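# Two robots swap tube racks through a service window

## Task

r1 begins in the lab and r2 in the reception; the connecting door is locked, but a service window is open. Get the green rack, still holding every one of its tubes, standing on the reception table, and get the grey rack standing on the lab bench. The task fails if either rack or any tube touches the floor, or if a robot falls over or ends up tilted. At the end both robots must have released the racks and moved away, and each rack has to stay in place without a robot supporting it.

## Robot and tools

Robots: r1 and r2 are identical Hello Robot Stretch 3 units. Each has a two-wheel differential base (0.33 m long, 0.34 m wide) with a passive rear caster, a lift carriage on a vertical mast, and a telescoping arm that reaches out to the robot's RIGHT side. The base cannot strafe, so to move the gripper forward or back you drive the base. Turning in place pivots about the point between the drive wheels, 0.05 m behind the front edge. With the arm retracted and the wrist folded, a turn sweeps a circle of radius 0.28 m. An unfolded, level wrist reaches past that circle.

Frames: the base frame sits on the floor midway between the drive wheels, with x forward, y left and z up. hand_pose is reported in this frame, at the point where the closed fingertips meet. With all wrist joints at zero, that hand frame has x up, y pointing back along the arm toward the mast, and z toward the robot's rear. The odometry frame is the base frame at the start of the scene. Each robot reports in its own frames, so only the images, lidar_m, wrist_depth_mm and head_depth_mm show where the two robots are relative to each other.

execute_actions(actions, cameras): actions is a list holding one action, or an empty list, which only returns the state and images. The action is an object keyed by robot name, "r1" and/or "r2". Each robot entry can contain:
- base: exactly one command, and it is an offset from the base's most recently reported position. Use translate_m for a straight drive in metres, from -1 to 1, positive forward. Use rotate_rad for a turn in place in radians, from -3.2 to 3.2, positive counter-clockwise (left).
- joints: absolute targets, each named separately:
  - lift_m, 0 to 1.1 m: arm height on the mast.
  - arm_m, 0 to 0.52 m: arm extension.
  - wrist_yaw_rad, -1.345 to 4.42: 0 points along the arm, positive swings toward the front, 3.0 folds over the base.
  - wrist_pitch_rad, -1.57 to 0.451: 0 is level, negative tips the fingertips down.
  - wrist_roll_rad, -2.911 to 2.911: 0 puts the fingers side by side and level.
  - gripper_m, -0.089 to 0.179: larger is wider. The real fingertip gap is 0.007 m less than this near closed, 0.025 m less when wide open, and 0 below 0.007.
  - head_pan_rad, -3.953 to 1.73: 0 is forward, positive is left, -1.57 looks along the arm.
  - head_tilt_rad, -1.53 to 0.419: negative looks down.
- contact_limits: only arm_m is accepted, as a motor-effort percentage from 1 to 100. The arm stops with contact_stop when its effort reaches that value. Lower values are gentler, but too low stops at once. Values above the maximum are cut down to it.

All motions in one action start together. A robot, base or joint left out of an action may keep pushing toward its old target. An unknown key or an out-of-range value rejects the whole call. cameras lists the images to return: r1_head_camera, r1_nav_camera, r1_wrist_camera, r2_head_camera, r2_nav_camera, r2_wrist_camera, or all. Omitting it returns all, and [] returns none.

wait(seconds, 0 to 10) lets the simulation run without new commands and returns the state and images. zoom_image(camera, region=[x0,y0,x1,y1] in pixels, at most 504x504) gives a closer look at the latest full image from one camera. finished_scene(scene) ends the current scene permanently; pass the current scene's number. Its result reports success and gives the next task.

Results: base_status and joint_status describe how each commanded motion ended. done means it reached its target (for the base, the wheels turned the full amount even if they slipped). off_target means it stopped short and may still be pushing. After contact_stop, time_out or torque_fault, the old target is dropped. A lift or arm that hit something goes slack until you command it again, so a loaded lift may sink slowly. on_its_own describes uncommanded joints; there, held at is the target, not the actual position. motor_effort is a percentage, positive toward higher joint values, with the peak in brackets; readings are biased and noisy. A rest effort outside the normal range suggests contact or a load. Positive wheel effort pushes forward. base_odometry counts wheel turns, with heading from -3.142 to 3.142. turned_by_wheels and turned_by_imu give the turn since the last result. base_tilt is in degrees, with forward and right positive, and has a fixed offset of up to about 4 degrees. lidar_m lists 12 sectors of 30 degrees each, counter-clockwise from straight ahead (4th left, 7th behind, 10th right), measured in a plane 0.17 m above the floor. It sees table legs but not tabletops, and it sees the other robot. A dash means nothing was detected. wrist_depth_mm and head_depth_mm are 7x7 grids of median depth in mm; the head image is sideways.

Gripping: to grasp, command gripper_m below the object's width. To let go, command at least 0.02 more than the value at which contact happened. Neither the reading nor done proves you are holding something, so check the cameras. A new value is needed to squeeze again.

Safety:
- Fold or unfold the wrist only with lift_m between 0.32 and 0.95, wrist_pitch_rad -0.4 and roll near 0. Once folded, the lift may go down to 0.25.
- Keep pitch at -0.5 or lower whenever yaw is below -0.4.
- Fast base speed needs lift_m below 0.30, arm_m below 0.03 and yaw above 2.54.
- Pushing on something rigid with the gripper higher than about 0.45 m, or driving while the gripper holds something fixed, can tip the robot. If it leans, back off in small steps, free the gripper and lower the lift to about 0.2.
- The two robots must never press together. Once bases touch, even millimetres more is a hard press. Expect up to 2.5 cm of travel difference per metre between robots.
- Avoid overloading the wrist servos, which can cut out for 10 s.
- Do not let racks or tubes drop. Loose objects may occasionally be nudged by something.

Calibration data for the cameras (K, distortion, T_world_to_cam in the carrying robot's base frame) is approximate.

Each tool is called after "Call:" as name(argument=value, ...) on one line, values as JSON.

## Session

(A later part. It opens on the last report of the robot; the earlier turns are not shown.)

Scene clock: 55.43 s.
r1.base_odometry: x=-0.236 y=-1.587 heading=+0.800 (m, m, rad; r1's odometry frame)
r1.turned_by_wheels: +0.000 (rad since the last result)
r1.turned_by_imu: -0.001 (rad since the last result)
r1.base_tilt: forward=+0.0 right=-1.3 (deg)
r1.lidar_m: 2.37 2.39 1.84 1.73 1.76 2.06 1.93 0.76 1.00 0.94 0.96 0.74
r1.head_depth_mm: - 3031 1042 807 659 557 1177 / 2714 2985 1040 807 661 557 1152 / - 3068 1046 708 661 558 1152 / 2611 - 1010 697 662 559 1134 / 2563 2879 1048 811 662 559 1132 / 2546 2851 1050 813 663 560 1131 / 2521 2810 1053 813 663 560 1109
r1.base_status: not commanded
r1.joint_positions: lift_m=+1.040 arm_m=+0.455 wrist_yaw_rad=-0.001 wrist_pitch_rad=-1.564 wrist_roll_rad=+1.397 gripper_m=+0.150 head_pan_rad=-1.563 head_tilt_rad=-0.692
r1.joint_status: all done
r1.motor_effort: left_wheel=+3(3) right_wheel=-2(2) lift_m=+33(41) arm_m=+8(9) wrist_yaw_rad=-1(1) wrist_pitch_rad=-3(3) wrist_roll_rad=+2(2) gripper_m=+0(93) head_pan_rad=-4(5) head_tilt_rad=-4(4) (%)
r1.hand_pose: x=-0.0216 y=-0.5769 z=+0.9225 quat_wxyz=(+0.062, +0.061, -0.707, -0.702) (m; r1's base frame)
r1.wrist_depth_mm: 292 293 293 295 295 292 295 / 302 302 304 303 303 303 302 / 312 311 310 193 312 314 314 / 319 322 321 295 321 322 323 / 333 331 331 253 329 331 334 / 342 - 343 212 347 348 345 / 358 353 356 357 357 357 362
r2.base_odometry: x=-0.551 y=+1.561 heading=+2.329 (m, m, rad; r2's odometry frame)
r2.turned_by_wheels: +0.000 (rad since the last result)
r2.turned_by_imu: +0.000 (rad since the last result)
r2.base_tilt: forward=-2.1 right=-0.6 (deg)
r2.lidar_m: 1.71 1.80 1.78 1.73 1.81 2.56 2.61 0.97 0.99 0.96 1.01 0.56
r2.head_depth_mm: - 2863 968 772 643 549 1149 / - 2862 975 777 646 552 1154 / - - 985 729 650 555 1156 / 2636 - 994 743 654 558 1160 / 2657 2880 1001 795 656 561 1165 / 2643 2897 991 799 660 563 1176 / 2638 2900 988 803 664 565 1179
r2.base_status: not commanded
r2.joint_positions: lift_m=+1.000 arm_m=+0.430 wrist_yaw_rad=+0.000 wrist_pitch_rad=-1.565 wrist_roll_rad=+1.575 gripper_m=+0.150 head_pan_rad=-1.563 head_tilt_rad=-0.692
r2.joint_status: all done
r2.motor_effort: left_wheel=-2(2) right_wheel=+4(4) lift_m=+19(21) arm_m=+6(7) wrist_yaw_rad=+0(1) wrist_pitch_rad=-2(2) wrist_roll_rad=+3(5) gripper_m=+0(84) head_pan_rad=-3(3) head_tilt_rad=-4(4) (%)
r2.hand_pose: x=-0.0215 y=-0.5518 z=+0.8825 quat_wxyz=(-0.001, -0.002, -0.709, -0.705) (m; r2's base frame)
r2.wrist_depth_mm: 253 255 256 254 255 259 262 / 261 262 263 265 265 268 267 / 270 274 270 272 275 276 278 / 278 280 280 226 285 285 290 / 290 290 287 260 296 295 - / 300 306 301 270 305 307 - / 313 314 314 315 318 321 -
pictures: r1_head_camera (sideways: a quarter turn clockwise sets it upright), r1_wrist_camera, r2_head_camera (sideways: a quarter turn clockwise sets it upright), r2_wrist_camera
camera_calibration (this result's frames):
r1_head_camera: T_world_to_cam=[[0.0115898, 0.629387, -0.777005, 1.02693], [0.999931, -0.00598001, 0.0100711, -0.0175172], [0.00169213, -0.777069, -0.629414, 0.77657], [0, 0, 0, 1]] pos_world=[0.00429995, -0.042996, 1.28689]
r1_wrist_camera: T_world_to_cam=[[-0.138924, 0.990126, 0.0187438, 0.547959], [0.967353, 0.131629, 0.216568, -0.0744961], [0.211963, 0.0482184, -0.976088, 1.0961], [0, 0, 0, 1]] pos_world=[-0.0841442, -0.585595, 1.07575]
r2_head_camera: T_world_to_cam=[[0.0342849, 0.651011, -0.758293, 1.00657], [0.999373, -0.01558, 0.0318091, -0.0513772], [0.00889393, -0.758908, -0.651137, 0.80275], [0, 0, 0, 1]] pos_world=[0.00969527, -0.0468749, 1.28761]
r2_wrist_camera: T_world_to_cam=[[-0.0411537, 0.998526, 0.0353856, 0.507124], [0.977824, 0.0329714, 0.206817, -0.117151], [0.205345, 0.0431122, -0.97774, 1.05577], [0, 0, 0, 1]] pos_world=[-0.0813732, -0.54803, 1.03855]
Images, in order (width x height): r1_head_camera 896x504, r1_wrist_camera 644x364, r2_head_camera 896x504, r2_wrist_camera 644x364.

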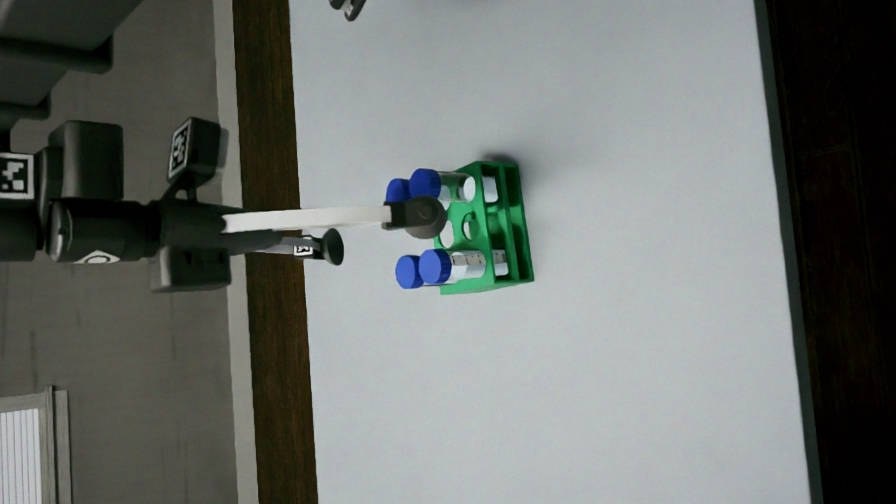

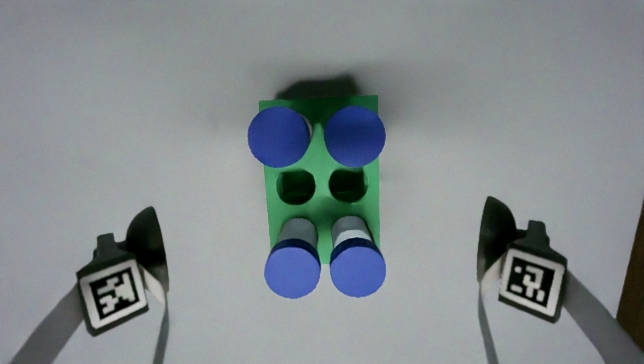

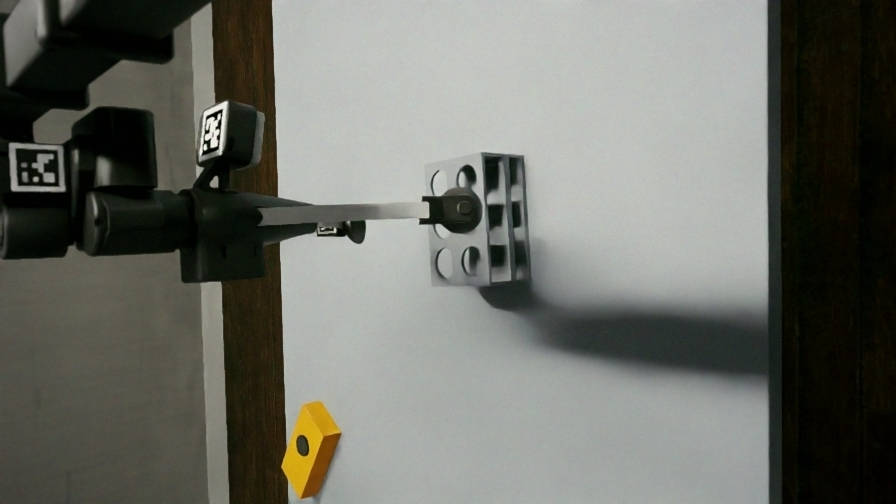

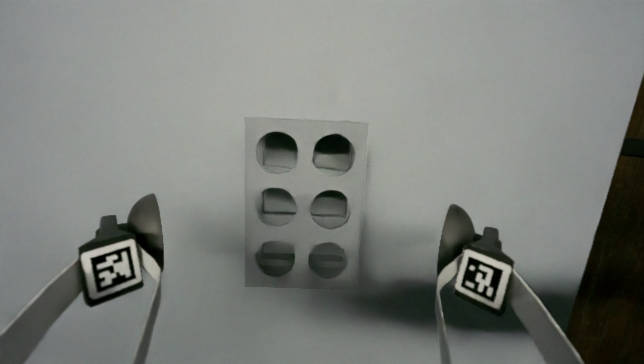

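Call:
execute_actions(actions=[{"r1":{"joints":{"lift_m":0.925}},"r2":{"joints":{"lift_m":0.924}}}], cameras=["r1_head_camera","r1_wrist_camera"])

Call:
execute_actions(actions=[{"r1":{"joints":{"gripper_m":0.05}},"r2":{"joints":{"gripper_m":0.05}}}], cameras=[])

Call:
execute_actions(actions=[{"r1":{"joints":{"lift_m":0.96}},"r2":{"joints":{"lift_m":0.96}}}], cameras=["r1_head_camera","r1_wrist_camera","r2_head_camera","r2_wrist_camera"])

Scene clock: 57.67 s.
r1.base_odometry: x=-0.236 y=-1.587 heading=+0.800 (m, m, rad; r1's odometry frame)
r1.turned_by_wheels: +0.000 (rad since the last result)
r1.turned_by_imu: +0.000 (rad since the last result)
r1.base_tilt: forward=+0.0 right=-1.4 (deg)
r1.lidar_m: 2.37 2.40 1.84 1.73 1.76 2.06 1.93 0.76 1.01 0.94 0.96 0.74
r1.head_depth_mm: 2688 2997 - - 659 556 1171 / 2672 - 1006 808 661 557 1156 / 2611 - 966 713 660 558 1155 / 2602 2907 - 677 662 558 1136 / 2581 2890 1050 811 663 559 1133 / 2544 2850 1052 814 664 560 1135 / 2531 2818 1056 814 663 559 1113
r1.base_status: not commanded
r1.joint_positions: lift_m=+0.925 arm_m=+0.455 wrist_yaw_rad=-0.001 wrist_pitch_rad=-1.564 wrist_roll_rad=+1.397 gripper_m=+0.150 head_pan_rad=-1.563 head_tilt_rad=-0.692
r1.joint_status: all done
r1.motor_effort: left_wheel=+3(3) right_wheel=-3(2) lift_m=+33(32) arm_m=+7(8) wrist_yaw_rad=+0(1) wrist_pitch_rad=-3(3) wrist_roll_rad=+2(2) gripper_m=+0(1) head_pan_rad=-5(5) head_tilt_rad=-3(5) (%)
r1.hand_pose: x=-0.0216 y=-0.5769 z=+0.8075 quat_wxyz=(+0.062, +0.061, -0.707, -0.702) (m; r1's base frame)
r1.wrist_depth_mm: 186 187 186 186 186 186 186 / 191 192 190 190 190 192 192 / 198 197 79 137 79 198 198 / 203 202 81 82 81 204 204 / 210 209 83 150 84 210 213 / 217 - 183 152 155 221 220 / 227 227 224 142 157 226 226
r2.base_odometry: x=-0.551 y=+1.561 heading=+2.329 (m, m, rad; r2's odometry frame)
r2.turned_by_wheels: +0.000 (rad since the last result)
r2.turned_by_imu: +0.000 (rad since the last result)
r2.base_tilt: forward=-2.1 right=-0.5 (deg)
r2.lidar_m: 1.71 1.80 1.78 1.73 1.81 2.56 2.61 0.97 0.99 0.96 1.01 0.56
r2.head_depth_mm: 2632 2832 - 773 643 549 1154 / 2602 - 941 778 646 552 1153 / 2573 - 934 739 648 555 1157 / 2605 2926 946 721 653 558 1165 / 2628 2886 1002 794 657 560 1166 / 2621 2904 993 801 661 564 1174 / 2642 2911 989 805 665 567 1176
r2.base_status: not commanded
r2.joint_positions: lift_m=+0.924 arm_m=+0.430 wrist_yaw_rad=+0.000 wrist_pitch_rad=-1.565 wrist_roll_rad=+1.575 gripper_m=+0.150 head_pan_rad=-1.563 head_tilt_rad=-0.692
r2.joint_status: all done
r2.motor_effort: left_wheel=-3(3) right_wheel=+4(4) lift_m=+19(17) arm_m=+7(5) wrist_yaw_rad=+0(1) wrist_pitch_rad=-2(2) wrist_roll_rad=+3(3) gripper_m=+0(0) head_pan_rad=-3(3) head_tilt_rad=-4(4) (%)
r2.hand_pose: x=-0.0215 y=-0.5518 z=+0.8065 quat_wxyz=(-0.001, -0.002, -0.709, -0.705) (m; r2's base frame)
r2.wrist_depth_mm: 183 184 186 187 188 189 188 / 190 191 191 192 193 195 195 / 197 197 196 155 198 202 203 / 204 205 197 177 206 209 209 / 210 211 185 151 214 214 217 / 216 221 156 157 222 224 223 / 227 228 179 164 231 231 235
pictures: r1_head_camera (sideways: a quarter turn clockwise sets it upright), r1_wrist_camera
camera_calibration (this result's frames):
r1_head_camera: T_world_to_cam=[[0.0115898, 0.629387, -0.777005, 1.02693], [0.999931, -0.00598001, 0.0100711, -0.0175172], [0.00169213, -0.777069, -0.629414, 0.77657], [0, 0, 0, 1]] pos_world=[0.00429995, -0.042996, 1.28689]
r1_wrist_camera: T_world_to_cam=[[-0.138924, 0.990126, 0.0187439, 0.550117], [0.967353, 0.131629, 0.216568, -0.04959], [0.211963, 0.0482185, -0.976088, 0.983851], [0, 0, 0, 1]] pos_world=[-0.0841442, -0.585597, 0.960753]
Images, in order (width x height): r1_head_camera 896x504, r1_wrist_camera 644x364.

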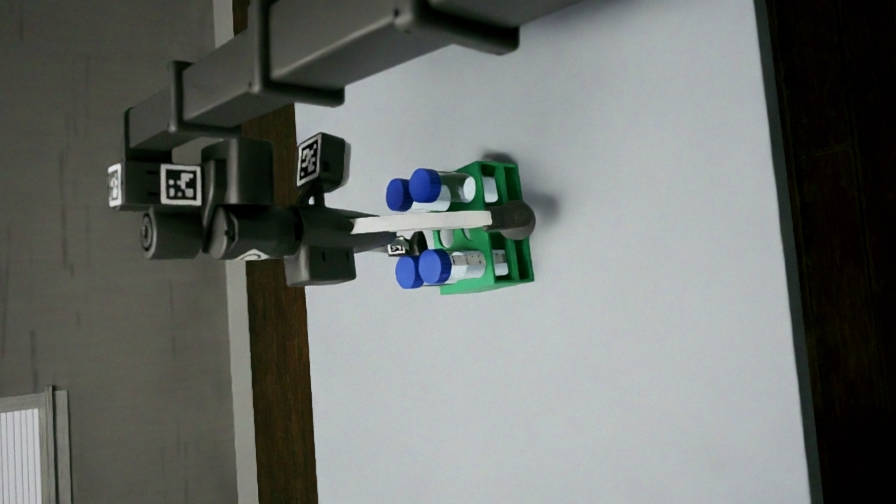

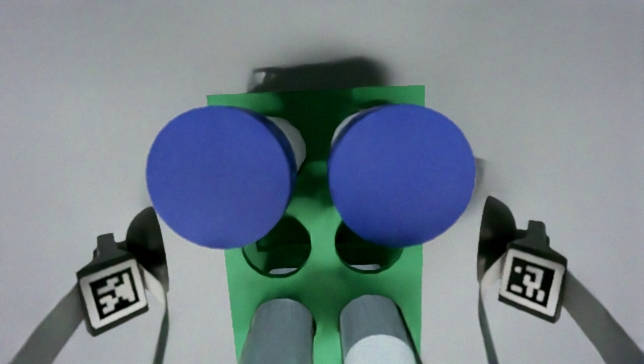

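Scene clock: 59.17 s.
r1.base_odometry: x=-0.236 y=-1.587 heading=+0.800 (m, m, rad; r1's odometry frame)
r1.turned_by_wheels: +0.000 (rad since the last result)
r1.turned_by_imu: +0.000 (rad since the last result)
r1.base_tilt: forward=+0.0 right=-1.3 (deg)
r1.lidar_m: 2.36 2.40 1.84 1.73 1.75 2.06 1.93 0.76 1.01 0.94 0.96 0.74
r1.head_depth_mm: 2688 2992 - - 658 556 1170 / 2678 - 1003 809 660 557 1151 / 2623 - 963 711 661 558 1151 / 2604 2858 966 676 661 559 1134 / 2559 2910 1047 813 662 559 1135 / 2549 2865 1051 813 664 559 1132 / 2517 2833 1052 814 664 559 1112
r1.base_status: not commanded
r1.joint_positions: lift_m=+0.925 arm_m=+0.455 wrist_yaw_rad=-0.001 wrist_pitch_rad=-1.565 wrist_roll_rad=+1.397 gripper_m=+0.051 head_pan_rad=-1.563 head_tilt_rad=-0.692
r1.joint_status: all done
r1.motor_effort: left_wheel=+4(4) right_wheel=-2(3) lift_m=+35(34) arm_m=+8(7) wrist_yaw_rad=+1(1) wrist_pitch_rad=-3(3) wrist_roll_rad=+1(2) gripper_m=-17(98) head_pan_rad=-4(5) head_tilt_rad=-4(3) (%)
r1.hand_pose: x=-0.0215 y=-0.5767 z=+0.8075 quat_wxyz=(+0.061, +0.061, -0.706, -0.703) (m; r1's base frame)
r1.wrist_depth_mm: 186 185 186 186 187 186 186 / 191 191 190 190 191 192 193 / 197 197 78 136 78 198 198 / 204 202 80 81 80 204 205 / 209 210 83 150 83 211 211 / 217 217 153 153 153 217 218 / 226 224 223 143 144 227 227
r2.base_odometry: x=-0.551 y=+1.561 heading=+2.329 (m, m, rad; r2's odometry frame)
r2.turned_by_wheels: +0.000 (rad since the last result)
r2.turned_by_imu: +0.000 (rad since the last result)
r2.base_tilt: forward=-2.2 right=-0.5 (deg)
r2.lidar_m: 1.71 1.80 1.77 1.73 1.81 2.56 2.61 0.97 0.98 0.96 1.01 0.56
r2.head_depth_mm: 2615 2812 - 772 643 549 1152 / 2597 - 940 777 645 553 1155 / 2581 - 935 735 650 555 1158 / 2626 2920 945 768 653 557 1160 / 2648 2886 1004 794 656 560 1166 / 2620 2915 992 799 662 563 1171 / 2611 2887 991 804 664 565 1174
r2.base_status: not commanded
r2.joint_positions: lift_m=+0.924 arm_m=+0.430 wrist_yaw_rad=+0.000 wrist_pitch_rad=-1.565 wrist_roll_rad=+1.575 gripper_m=+0.051 head_pan_rad=-1.563 head_tilt_rad=-0.692
r2.joint_status: all done
r2.motor_effort: left_wheel=-2(2) right_wheel=+4(4) lift_m=+19(19) arm_m=+6(6) wrist_yaw_rad=+1(0) wrist_pitch_rad=-2(2) wrist_roll_rad=+3(3) gripper_m=-17(90) head_pan_rad=-3(3) head_tilt_rad=-4(4) (%)
r2.hand_pose: x=-0.0215 y=-0.5518 z=+0.8065 quat_wxyz=(-0.001, -0.002, -0.709, -0.705) (m; r2's base frame)
r2.wrist_depth_mm: 183 184 186 186 186 188 188 / 189 191 191 193 193 195 195 / 196 196 194 151 198 200 203 / 204 204 174 175 204 207 209 / 209 211 148 149 153 214 216 / 218 220 170 155 223 223 224 / 226 226 189 163 230 232 235
pictures: none
No camera images: the call's "cameras" was empty. Leave "cameras" out to get every camera's image.

Scene clock: 60.77 s.
r1.base_odometry: x=-0.236 y=-1.587 heading=+0.800 (m, m, rad; r1's odometry frame)
r1.turned_by_wheels: +0.000 (rad since the last result)
r1.turned_by_imu: +0.000 (rad since the last result)
r1.base_tilt: forward=+0.0 right=-1.4 (deg)
r1.lidar_m: 2.36 2.40 1.84 1.73 1.76 2.06 1.93 0.76 1.01 0.95 0.96 0.74
r1.head_depth_mm: 2714 - - 782 659 557 1172 / 2610 3058 1003 808 659 557 1152 / 2536 - 1002 722 663 558 1154 / 2586 2921 968 690 662 558 1132 / 2585 2899 1049 812 663 559 1129 / 2532 2837 1049 812 664 559 1134 / 2539 2846 1053 815 664 560 1114
r1.base_status: not commanded
r1.joint_positions: lift_m=+0.960 arm_m=+0.455 wrist_yaw_rad=-0.001 wrist_pitch_rad=-1.567 wrist_roll_rad=+1.399 gripper_m=+0.050 head_pan_rad=-1.563 head_tilt_rad=-0.692
r1.joint_status: all done
r1.motor_effort: left_wheel=+3(4) right_wheel=-1(3) lift_m=+44(50) arm_m=+6(7) wrist_yaw_rad=+0(1) wrist_pitch_rad=-2(8) wrist_roll_rad=+0(2) gripper_m=-2(17) head_pan_rad=-6(5) head_tilt_rad=-4(4) (%)
r1.hand_pose: x=-0.0215 y=-0.5762 z=+0.8422 quat_wxyz=(+0.061, +0.060, -0.706, -0.704) (m; r1's base frame)
r1.wrist_depth_mm: 217 217 218 219 220 219 220 / 223 225 225 223 225 227 226 / 231 228 134 152 232 233 234 / 240 117 106 102 239 241 240 / 247 249 185 199 247 249 249 / 255 255 - 172 - 256 257 / 264 263 139 152 265 267 267
r2.base_odometry: x=-0.551 y=+1.561 heading=+2.329 (m, m, rad; r2's odometry frame)
r2.turned_by_wheels: +0.000 (rad since the last result)
r2.turned_by_imu: +0.000 (rad since the last result)
r2.base_tilt: forward=-2.1 right=-0.5 (deg)
r2.lidar_m: 1.71 1.80 1.78 1.73 1.81 2.57 2.61 0.97 0.98 0.96 1.01 0.56
r2.head_depth_mm: 2597 - 935 772 641 550 1152 / 2538 2887 943 776 647 551 1152 / - - 942 681 647 555 1155 / 2582 2914 957 665 653 558 1161 / 2621 2930 1004 792 657 559 1169 / 2610 2893 996 800 661 563 1174 / 2645 2906 986 805 664 566 1175
r2.base_status: not commanded
r2.joint_positions: lift_m=+0.960 arm_m=+0.430 wrist_yaw_rad=+0.000 wrist_pitch_rad=-1.565 wrist_roll_rad=+1.575 gripper_m=+0.051 head_pan_rad=-1.563 head_tilt_rad=-0.692
r2.joint_status: all done
r2.motor_effort: left_wheel=-2(3) right_wheel=+4(4) lift_m=+26(25) arm_m=+6(5) wrist_yaw_rad=+0(1) wrist_pitch_rad=-2(2) wrist_roll_rad=+3(3) gripper_m=-18(18) head_pan_rad=-3(3) head_tilt_rad=-4(4) (%)
r2.hand_pose: x=-0.0215 y=-0.5518 z=+0.8421 quat_wxyz=(-0.001, -0.002, -0.709, -0.705) (m; r2's base frame)
r2.wrist_depth_mm: 216 216 220 220 220 220 222 / 223 223 226 226 228 229 229 / 228 234 192 152 231 234 236 / 238 240 175 175 242 244 245 / 247 249 149 149 153 257 255 / 256 260 169 155 262 263 264 / 263 268 187 162 271 275 275
pictures: r1_head_camera (sideways: a quarter turn clockwise sets it upright), r1_wrist_camera, r2_head_camera (sideways: a quarter turn clockwise sets it upright), r2_wrist_camera
camera_calibration (this result's frames):
r1_head_camera: T_world_to_cam=[[0.0115897, 0.629401, -0.776994, 1.02692], [0.999931, -0.00598019, 0.0100709, -0.0175169], [0.00169204, -0.777057, -0.629427, 0.776588], [0, 0, 0, 1]] pos_world=[0.00429994, -0.0429957, 1.28689]
r1_wrist_camera: T_world_to_cam=[[-0.1371, 0.99032, 0.0216712, 0.546448], [0.967591, 0.129205, 0.216964, -0.0589258], [0.212064, 0.0507146, -0.975939, 1.01901], [0, 0, 0, 1]] pos_world=[-0.0841613, -0.585224, 0.995433]
r2_head_camera: T_world_to_cam=[[0.0342849, 0.651011, -0.758293, 1.00657], [0.999373, -0.01558, 0.0318091, -0.0513772], [0.00889393, -0.758908, -0.651137, 0.80275], [0, 0, 0, 1]] pos_world=[0.00969527, -0.0468749, 1.28761]
r2_wrist_camera: T_world_to_cam=[[-0.0411136, 0.998528, 0.0353855, 0.508567], [0.977825, 0.0329321, 0.206817, -0.108818], [0.205347, 0.0431038, -0.97774, 1.01627], [0, 0, 0, 1]] pos_world=[-0.081373, -0.54804, 0.998152]
Images, in order (width x height): r1_head_camera 896x504, r1_wrist_camera 644x364, r2_head_camera 896x504, r2_wrist_camera 644x364.

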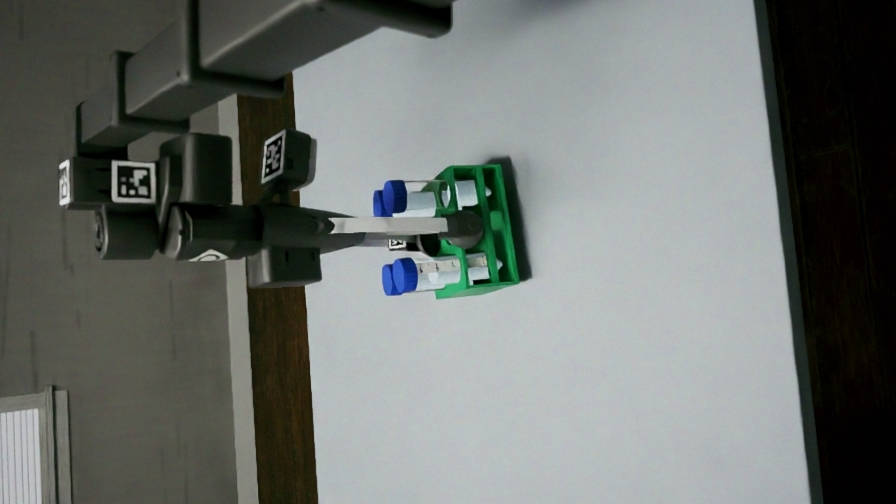

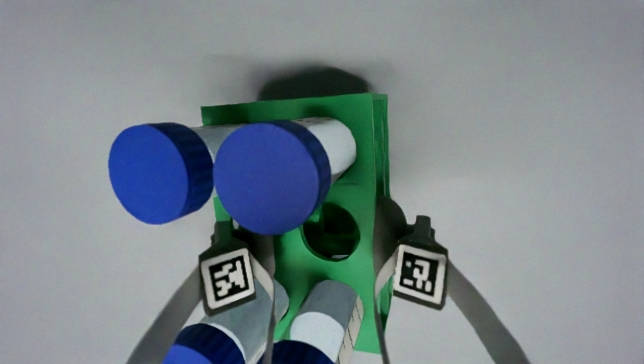

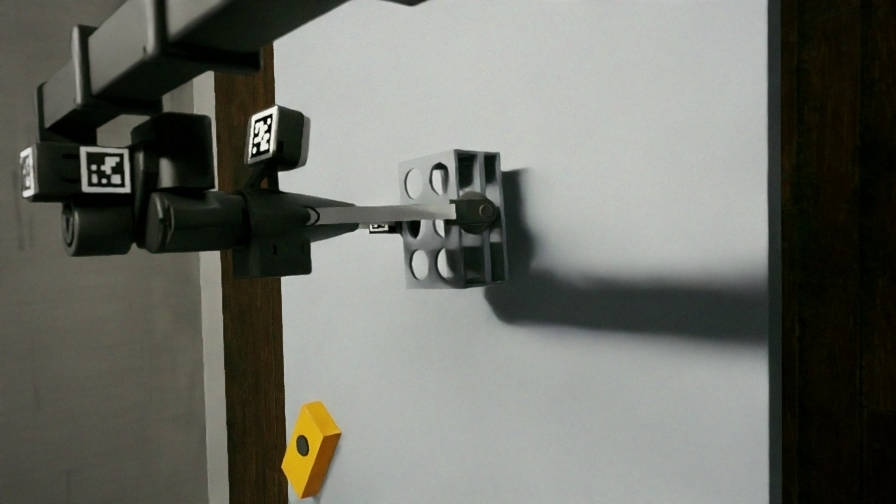

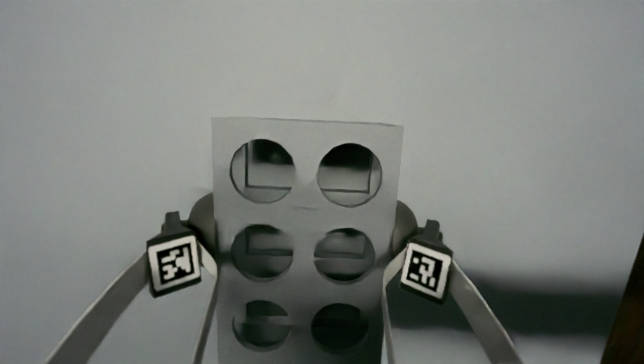

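Call:
execute_actions(actions=[{"r1":{"joints":{"gripper_m":0.16,"lift_m":0.95}},"r2":{"base":{"rotate_rad":-0.06},"joints":{"lift_m":1.09,"arm_m":0.1}}}], cameras=["r1_wrist_camera"])

Call:
execute_actions(actions=[{"r1":{"joints":{"lift_m":0.908,"arm_m":0.462,"wrist_roll_rad":1.35}},"r2":{"base":{"translate_m":-0.3}}}], cameras=["r1_wrist_camera","r1_head_camera"])

Call:
execute_actions(actions=[{"r1":{"joints":{"gripper_m":0.043}},"r2":{"base":{"translate_m":-0.5}}}], cameras=["r1_wrist_camera","r1_head_camera"])

Scene clock: 64.97 s.
r1.base_odometry: x=-0.236 y=-1.587 heading=+0.800 (m, m, rad; r1's odometry frame)
r1.turned_by_wheels: +0.000 (rad since the last result)
r1.turned_by_imu: -0.001 (rad since the last result)
r1.base_tilt: forward=-0.1 right=-1.4 (deg)
r1.lidar_m: 2.36 2.40 1.85 1.73 1.76 2.06 1.93 0.76 1.01 0.94 0.96 0.74
r1.head_depth_mm: 2683 2923 - 780 659 557 1172 / 2618 - 1000 809 660 556 1154 / 2584 - 1003 699 660 558 1156 / 2611 2896 - 668 661 558 1131 / 2587 2890 1051 810 662 559 1130 / 2533 2862 1050 812 663 559 1131 / 2504 2825 1052 814 664 559 1112
r1.base_status: not commanded
r1.joint_positions: lift_m=+0.953 arm_m=+0.455 wrist_yaw_rad=-0.001 wrist_pitch_rad=-1.561 wrist_roll_rad=+1.399 gripper_m=+0.160 head_pan_rad=-1.563 head_tilt_rad=-0.692
r1.joint_status: lift_m contact_stop (moved -0.007 of -0.010); the others done
r1.on_its_own: lift_m is slack since a contact_stop, until your next command for it
r1.motor_effort: left_wheel=+3(4) right_wheel=-1(6) lift_m=+39(40) arm_m=+6(7) wrist_yaw_rad=+1(1) wrist_pitch_rad=-4(8) wrist_roll_rad=+0(0) gripper_m=+1(94) head_pan_rad=-5(5) head_tilt_rad=-5(3) (%)
r1.hand_pose: x=-0.0216 y=-0.5777 z=+0.8349 quat_wxyz=(+0.061, +0.060, -0.708, -0.701) (m; r1's base frame)
r1.wrist_depth_mm: 211 212 211 212 212 212 212 / 217 218 218 218 216 218 218 / 226 225 225 107 106 223 224 / 232 231 232 109 109 231 232 / 240 239 239 178 208 239 239 / 247 250 247 182 179 250 248 / 258 258 258 141 159 255 259
r2.base_odometry: x=-0.551 y=+1.561 heading=+2.269 (m, m, rad; r2's odometry frame)
r2.turned_by_wheels: -0.060 (rad since the last result)
r2.turned_by_imu: -0.062 (rad since the last result)
r2.base_tilt: forward=-2.1 right=-0.6 (deg)
r2.lidar_m: 1.71 1.77 1.80 1.72 1.79 2.36 2.61 0.97 1.00 0.96 0.99 0.56
r2.head_depth_mm: - - 1041 730 641 524 1151 / - - - 752 644 330 1132 / - - - - 379 348 1141 / 2623 2886 - 734 655 337 1143 / 2618 2874 1043 794 656 537 1149 / 2597 2847 1010 798 661 562 1177 / 2579 2930 978 806 664 566 1162
r2.base_status: done
r2.joint_positions: lift_m=+1.090 arm_m=+0.100 wrist_yaw_rad=+0.000 wrist_pitch_rad=-1.565 wrist_roll_rad=+1.575 gripper_m=+0.051 head_pan_rad=-1.563 head_tilt_rad=-0.692
r2.joint_status: all done
r2.motor_effort: left_wheel=+4(5) right_wheel=-4(4) lift_m=+26(32) arm_m=-4(6) wrist_yaw_rad=+0(0) wrist_pitch_rad=-2(2) wrist_roll_rad=+3(3) gripper_m=-17(18) head_pan_rad=-3(3) head_tilt_rad=-4(4) (%)
r2.hand_pose: x=-0.0215 y=-0.2225 z=+0.9721 quat_wxyz=(-0.001, -0.002, -0.709, -0.705) (m; r2's base frame)
r2.wrist_depth_mm: 334 339 340 - - - - / 343 351 350 - - - - / 357 359 193 140 140 - - / 368 368 175 176 - - - / 382 386 149 149 153 - - / 394 401 169 155 - - - / 409 416 189 162 - - -
pictures: r1_wrist_camera
camera_calibration (this result's frames):
r1_wrist_camera: T_world_to_cam=[[-0.136759, 0.990478, 0.0158042, 0.553154], [0.967636, 0.130155, 0.216193, -0.05593], [0.212078, 0.0448591, -0.976223, 1.00875], [0, 0, 0, 1]] pos_world=[-0.0841651, -0.585859, 0.988115]
Images, in order (width x height): r1_wrist_camera 644x364.

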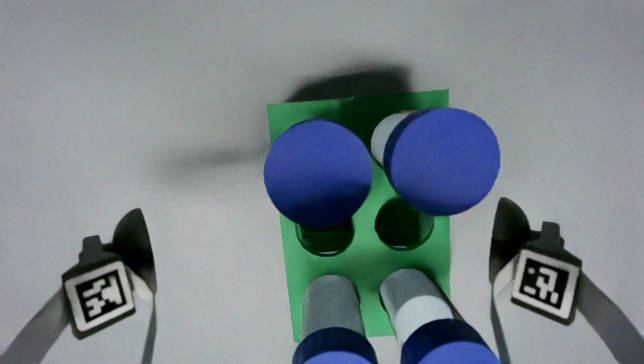

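not run: a stop came earlier in this reply.

not run: a stop came earlier in this reply.

Call:
execute_actions(actions=[{"r1":{"joints":{"lift_m":0.908,"arm_m":0.435,"wrist_roll_rad":1.34}},"r2":{"base":{"translate_m":-0.3}}}], cameras=["r1_wrist_camera"])

Call:
execute_actions(actions=[{"r1":{"joints":{"gripper_m":0.043}},"r2":{"base":{"translate_m":-0.4}}}], cameras=["r1_wrist_camera","r1_head_camera"])

Call:
execute_actions(actions=[{"r1":{"joints":{"lift_m":0.93}},"r2":{"base":{"translate_m":-0.5}}}], cameras=["r1_wrist_camera","r1_head_camera"])

Scene clock: 69.43 s.
r1.base_odometry: x=-0.236 y=-1.587 heading=+0.800 (m, m, rad; r1's odometry frame)
r1.turned_by_wheels: +0.000 (rad since the last result)
r1.turned_by_imu: -0.001 (rad since the last result)
r1.base_tilt: forward=-0.1 right=-1.4 (deg)
r1.lidar_m: 2.37 2.40 1.85 1.73 1.75 2.06 1.93 0.76 1.01 0.94 0.96 0.74
r1.head_depth_mm: 2701 3043 - - 641 556 1174 / 2659 2861 1003 809 660 557 1153 / 2617 - - 696 660 557 1156 / 2614 2851 - 657 660 558 1134 / 2587 2887 1049 811 662 559 1134 / 2534 2874 1050 814 664 559 1129 / 2505 2801 1054 815 665 560 1111
r1.base_status: not commanded
r1.joint_positions: lift_m=+0.908 arm_m=+0.435 wrist_yaw_rad=-0.001 wrist_pitch_rad=-1.561 wrist_roll_rad=+1.343 gripper_m=+0.160 head_pan_rad=-1.563 head_tilt_rad=-0.692
r1.joint_status: all done
r1.motor_effort: left_wheel=+3(3) right_wheel=-2(2) lift_m=+33(35) arm_m=-7(7) wrist_yaw_rad=+1(1) wrist_pitch_rad=-4(4) wrist_roll_rad=-2(3) gripper_m=+1(1) head_pan_rad=-5(5) head_tilt_rad=-3(4) (%)
r1.hand_pose: x=-0.0216 y=-0.5584 z=+0.7905 quat_wxyz=(+0.081, +0.079, -0.706, -0.700) (m; r1's base frame)
r1.wrist_depth_mm: 171 170 171 171 170 171 170 / 176 176 175 174 174 176 176 / 181 179 62 121 62 62 181 / 187 64 63 64 63 64 187 / 193 66 66 128 65 66 193 / 198 200 135 136 135 200 199 / 208 208 140 137 137 208 207
r2.base_odometry: x=-0.358 y=+1.331 heading=+2.269 (m, m, rad; r2's odometry frame)
r2.turned_by_wheels: +0.000 (rad since the last result)
r2.turned_by_imu: -0.001 (rad since the last result)
r2.base_tilt: forward=-2.1 right=-0.6 (deg)
r2.lidar_m: 2.01 2.08 1.79 1.72 1.76 2.39 2.31 0.69 1.01 0.97 1.00 0.83
r2.head_depth_mm: - - 1043 733 643 537 1149 / - - - 753 646 330 1138 / - - - - 379 348 1142 / 2599 2915 - 734 654 338 1144 / 2633 2885 1040 793 658 538 1147 / 2613 2864 1011 800 662 563 1170 / 2573 2888 1018 804 663 566 1179
r2.base_status: done
r2.joint_positions: lift_m=+1.090 arm_m=+0.100 wrist_yaw_rad=+0.000 wrist_pitch_rad=-1.565 wrist_roll_rad=+1.575 gripper_m=+0.051 head_pan_rad=-1.563 head_tilt_rad=-0.692
r2.joint_status: not commanded
r2.motor_effort: left_wheel=+4(5) right_wheel=-3(8) lift_m=+26(26) arm_m=-4(5) wrist_yaw_rad=+0(0) wrist_pitch_rad=-2(2) wrist_roll_rad=+3(3) gripper_m=-17(18) head_pan_rad=-3(3) head_tilt_rad=-4(4) (%)
r2.hand_pose: x=-0.0215 y=-0.2225 z=+0.9721 quat_wxyz=(-0.001, -0.002, -0.709, -0.705) (m; r2's base frame)
r2.wrist_depth_mm: 336 334 342 - - - - / 348 351 355 - - - - / 361 359 193 140 141 - - / 369 372 173 176 - - - / 384 386 148 150 153 - - / 391 400 171 154 - - - / 406 415 186 162 - - -
pictures: r1_wrist_camera
camera_calibration (this result's frames):
r1_wrist_camera: T_world_to_cam=[[-0.191922, 0.981276, 0.016228, 0.528087], [0.958952, 0.183987, 0.215778, -0.0186328], [0.208752, 0.0569743, -0.976308, 0.971316], [0, 0, 0, 1]] pos_world=[-0.0835446, -0.570111, 0.943754]
Images, in order (width x height): r1_wrist_camera 644x364.

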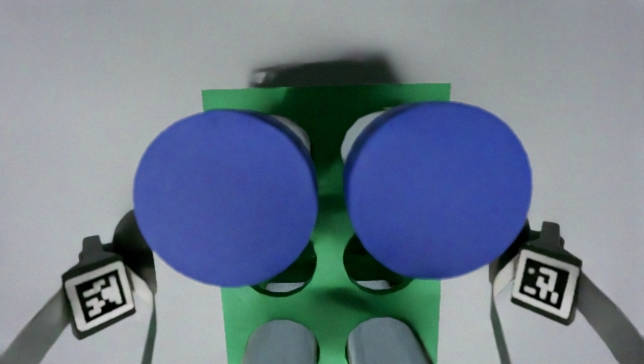

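Scene clock: 74.50 s.
r1.base_odometry: x=-0.236 y=-1.587 heading=+0.800 (m, m, rad; r1's odometry frame)
r1.turned_by_wheels: +0.000 (rad since the last result)
r1.turned_by_imu: -0.001 (rad since the last result)
r1.base_tilt: forward=-0.1 right=-1.3 (deg)
r1.lidar_m: 2.36 2.40 1.84 1.73 1.76 2.06 1.93 0.76 1.01 0.94 0.96 0.74
r1.head_depth_mm: 2706 3021 - - 641 557 1173 / 2664 2874 1000 809 660 558 1150 / 2617 - - 694 660 558 1153 / 2587 2851 - 664 661 558 1153 / 2565 2899 1049 813 663 559 1133 / 2539 2852 1049 813 664 560 1138 / 2527 2845 1052 817 663 560 1115
r1.base_status: not commanded
r1.joint_positions: lift_m=+0.908 arm_m=+0.435 wrist_yaw_rad=-0.001 wrist_pitch_rad=-1.570 wrist_roll_rad=+1.343 gripper_m=+0.044 head_pan_rad=-1.563 head_tilt_rad=-0.692
r1.joint_status: all done
r1.motor_effort: left_wheel=+2(3) right_wheel=-2(2) lift_m=+32(32) arm_m=-6(7) wrist_yaw_rad=+0(0) wrist_pitch_rad=+0(4) wrist_roll_rad=-2(2) gripper_m=-20(99) head_pan_rad=-4(5) head_tilt_rad=-4(4) (%)
r1.hand_pose: x=-0.0216 y=-0.5563 z=+0.7907 quat_wxyz=(+0.080, +0.080, -0.703, -0.702) (m; r1's base frame)
r1.wrist_depth_mm: 170 171 170 171 171 171 172 / 176 176 175 174 175 178 177 / 180 179 63 121 62 181 183 / 187 64 64 65 64 65 189 / 193 67 66 129 66 193 195 / 199 200 135 138 136 200 202 / 207 207 141 138 138 209 210
r2.base_odometry: x=-0.101 y=+1.025 heading=+2.269 (m, m, rad; r2's odometry frame)
r2.turned_by_wheels: +0.000 (rad since the last result)
r2.turned_by_imu: -0.001 (rad since the last result)
r2.base_tilt: forward=-2.2 right=-0.5 (deg)
r2.lidar_m: 1.22 2.48 1.79 1.69 1.75 1.96 1.91 1.98 0.39 0.97 1.01 1.22
r2.head_depth_mm: - - 2524 733 641 538 777 / - - - 755 647 331 1135 / - - - - 379 349 1139 / 2608 2918 - 733 637 337 1145 / 2629 2868 1043 791 646 538 1165 / 2607 2886 1014 799 659 563 1194 / 2604 2909 1019 806 664 567 1175
r2.base_status: done
r2.joint_positions: lift_m=+1.090 arm_m=+0.100 wrist_yaw_rad=+0.000 wrist_pitch_rad=-1.565 wrist_roll_rad=+1.575 gripper_m=+0.051 head_pan_rad=-1.563 head_tilt_rad=-0.692
r2.joint_status: not commanded
r2.motor_effort: left_wheel=+3(5) right_wheel=-3(8) lift_m=+26(26) arm_m=-4(4) wrist_yaw_rad=+0(1) wrist_pitch_rad=-2(2) wrist_roll_rad=+3(3) gripper_m=-18(18) head_pan_rad=-3(3) head_tilt_rad=-4(4) (%)
r2.hand_pose: x=-0.0215 y=-0.2225 z=+0.9721 quat_wxyz=(-0.001, -0.002, -0.709, -0.705) (m; r2's base frame)
r2.wrist_depth_mm: 336 335 342 - - - - / 348 350 349 - - - - / 354 358 194 139 141 - - / 367 367 174 176 - - - / 384 373 149 148 152 - - / 392 409 169 155 - - - / 410 414 188 163 - - -
pictures: r1_head_camera (sideways: a quarter turn clockwise sets it upright), r1_wrist_camera
camera_calibration (this result's frames):
r1_head_camera: T_world_to_cam=[[0.0115897, 0.629401, -0.776994, 1.02692], [0.999931, -0.00598007, 0.0100709, -0.0175169], [0.00169214, -0.777057, -0.629427, 0.776588], [0, 0, 0, 1]] pos_world=[0.00429995, -0.0429957, 1.28689]
r1_wrist_camera: T_world_to_cam=[[-0.192118, 0.98107, 0.0243595, 0.519409], [0.958914, 0.182384, 0.217302, -0.0211722], [0.208745, 0.0651062, -0.9758, 0.9755], [0, 0, 0, 1]] pos_world=[-0.0835413, -0.569226, 0.943842]
Images, in order (width x height): r1_head_camera 896x504, r1_wrist_camera 644x364.

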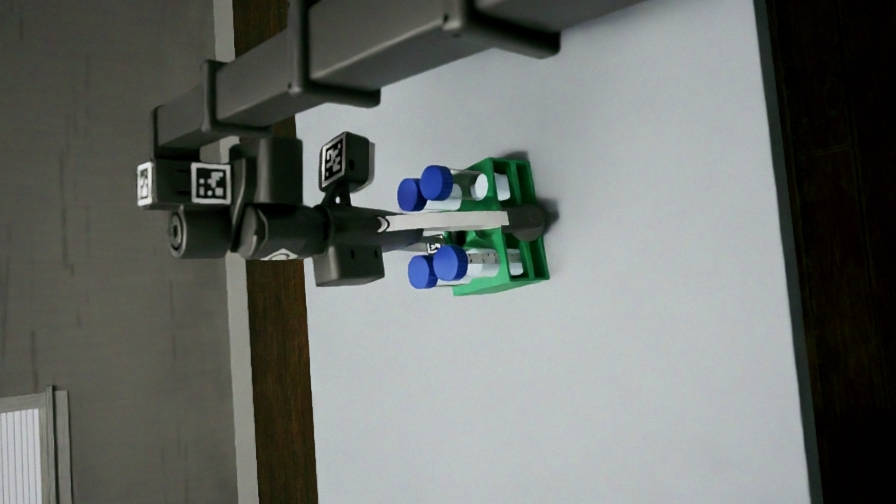

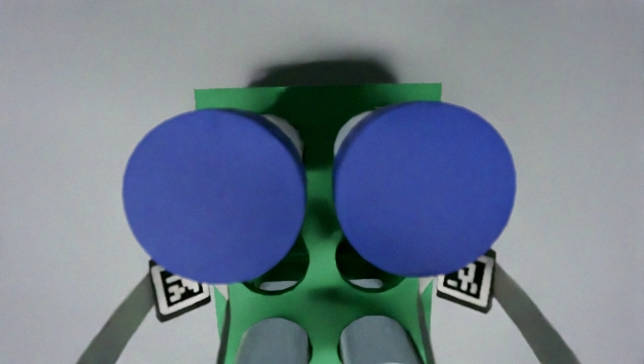

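Scene clock: 80.57 s.
r1.base_odometry: x=-0.236 y=-1.587 heading=+0.800 (m, m, rad; r1's odometry frame)
r1.turned_by_wheels: +0.000 (rad since the last result)
r1.turned_by_imu: -0.001 (rad since the last result)
r1.base_tilt: forward=-0.1 right=-1.3 (deg)
r1.lidar_m: 2.36 2.40 1.85 1.73 1.76 2.07 1.93 0.76 1.01 0.94 0.96 0.74
r1.head_depth_mm: 2675 2967 - 795 659 556 1172 / 2659 - 1001 808 658 558 1150 / 2621 - 963 691 661 557 1153 / 2599 2854 - 659 662 557 1131 / 2574 2869 1048 810 662 559 1135 / 2529 2870 1051 810 662 559 1133 / 2511 2812 1055 813 664 560 1110
r1.base_status: not commanded
r1.joint_positions: lift_m=+0.930 arm_m=+0.435 wrist_yaw_rad=-0.001 wrist_pitch_rad=-1.565 wrist_roll_rad=+1.343 gripper_m=+0.044 head_pan_rad=-1.563 head_tilt_rad=-0.692
r1.joint_status: all done
r1.motor_effort: left_wheel=+3(3) right_wheel=-2(3) lift_m=+48(50) arm_m=-6(6) wrist_yaw_rad=+0(1) wrist_pitch_rad=-3(3) wrist_roll_rad=-2(2) gripper_m=-14(19) head_pan_rad=-5(5) head_tilt_rad=-2(3) (%)
r1.hand_pose: x=-0.0216 y=-0.5574 z=+0.8120 quat_wxyz=(+0.081, +0.080, -0.704, -0.701) (m; r1's base frame)
r1.wrist_depth_mm: 189 190 190 190 191 190 191 / 195 195 195 193 195 197 197 / 201 201 72 131 72 202 203 / 208 205 74 75 75 208 211 / 214 214 77 141 77 215 217 / 223 222 147 147 146 223 223 / 230 231 152 142 152 231 231
r2.base_odometry: x=+0.221 y=+0.642 heading=+2.269 (m, m, rad; r2's odometry frame)
r2.turned_by_wheels: +0.000 (rad since the last result)
r2.turned_by_imu: -0.001 (rad since the last result)
r2.base_tilt: forward=-2.1 right=-0.5 (deg)
r2.lidar_m: 1.70 2.46 1.78 1.69 1.73 1.47 1.41 1.46 1.96 1.03 0.41 1.37
r2.head_depth_mm: - - 2524 1774 1564 1264 1152 / - - - 1825 1561 330 1136 / - - - - 379 349 1142 / 2582 2929 - 1784 1591 337 1147 / 2630 2877 2515 1935 1600 1307 1171 / 2623 2899 2352 1780 1504 1368 1195 / 2625 2902 1020 806 716 1346 758
r2.base_status: done
r2.joint_positions: lift_m=+1.090 arm_m=+0.100 wrist_yaw_rad=+0.000 wrist_pitch_rad=-1.565 wrist_roll_rad=+1.575 gripper_m=+0.051 head_pan_rad=-1.563 head_tilt_rad=-0.692
r2.joint_status: not commanded
r2.motor_effort: left_wheel=+4(5) right_wheel=-4(9) lift_m=+26(26) arm_m=-4(5) wrist_yaw_rad=+0(0) wrist_pitch_rad=-2(2) wrist_roll_rad=+3(2) gripper_m=-18(18) head_pan_rad=-3(3) head_tilt_rad=-4(5) (%)
r2.hand_pose: x=-0.0215 y=-0.2225 z=+0.9721 quat_wxyz=(-0.001, -0.002, -0.709, -0.705) (m; r2's base frame)
r2.wrist_depth_mm: - - - - - - - / - - - - - - - / - - 194 139 140 - - / - - 174 175 - - - / - - 148 149 153 - - / - - 169 154 - - - / 420 418 187 162 - - -
pictures: r1_head_camera (sideways: a quarter turn clockwise sets it upright), r1_wrist_camera
camera_calibration (this result's frames):
r1_head_camera: T_world_to_cam=[[0.0115897, 0.629401, -0.776994, 1.02692], [0.999931, -0.00598007, 0.0100709, -0.0175169], [0.00169214, -0.777057, -0.629427, 0.776588], [0, 0, 0, 1]] pos_world=[0.00429995, -0.0429957, 1.28689]
r1_wrist_camera: T_world_to_cam=[[-0.192212, 0.981149, 0.0200067, 0.52358], [0.958897, 0.183438, 0.216486, -0.0243595], [0.208735, 0.0607957, -0.976081, 0.994258], [0, 0, 0, 1]] pos_world=[-0.0835404, -0.569688, 0.965274]
Images, in order (width x height): r1_head_camera 896x504, r1_wrist_camera 644x364.

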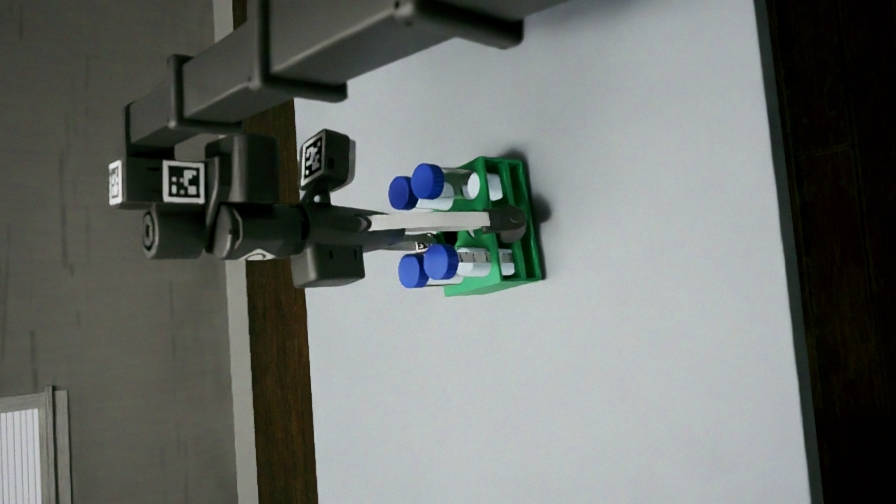

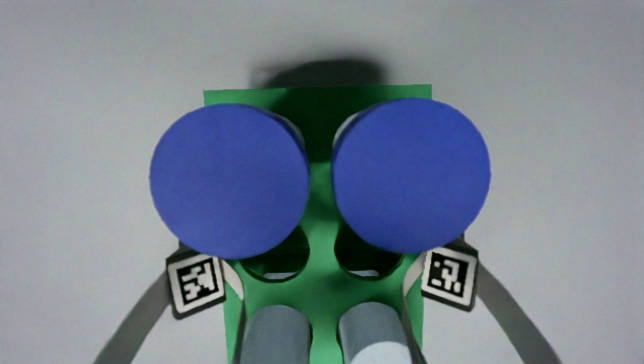

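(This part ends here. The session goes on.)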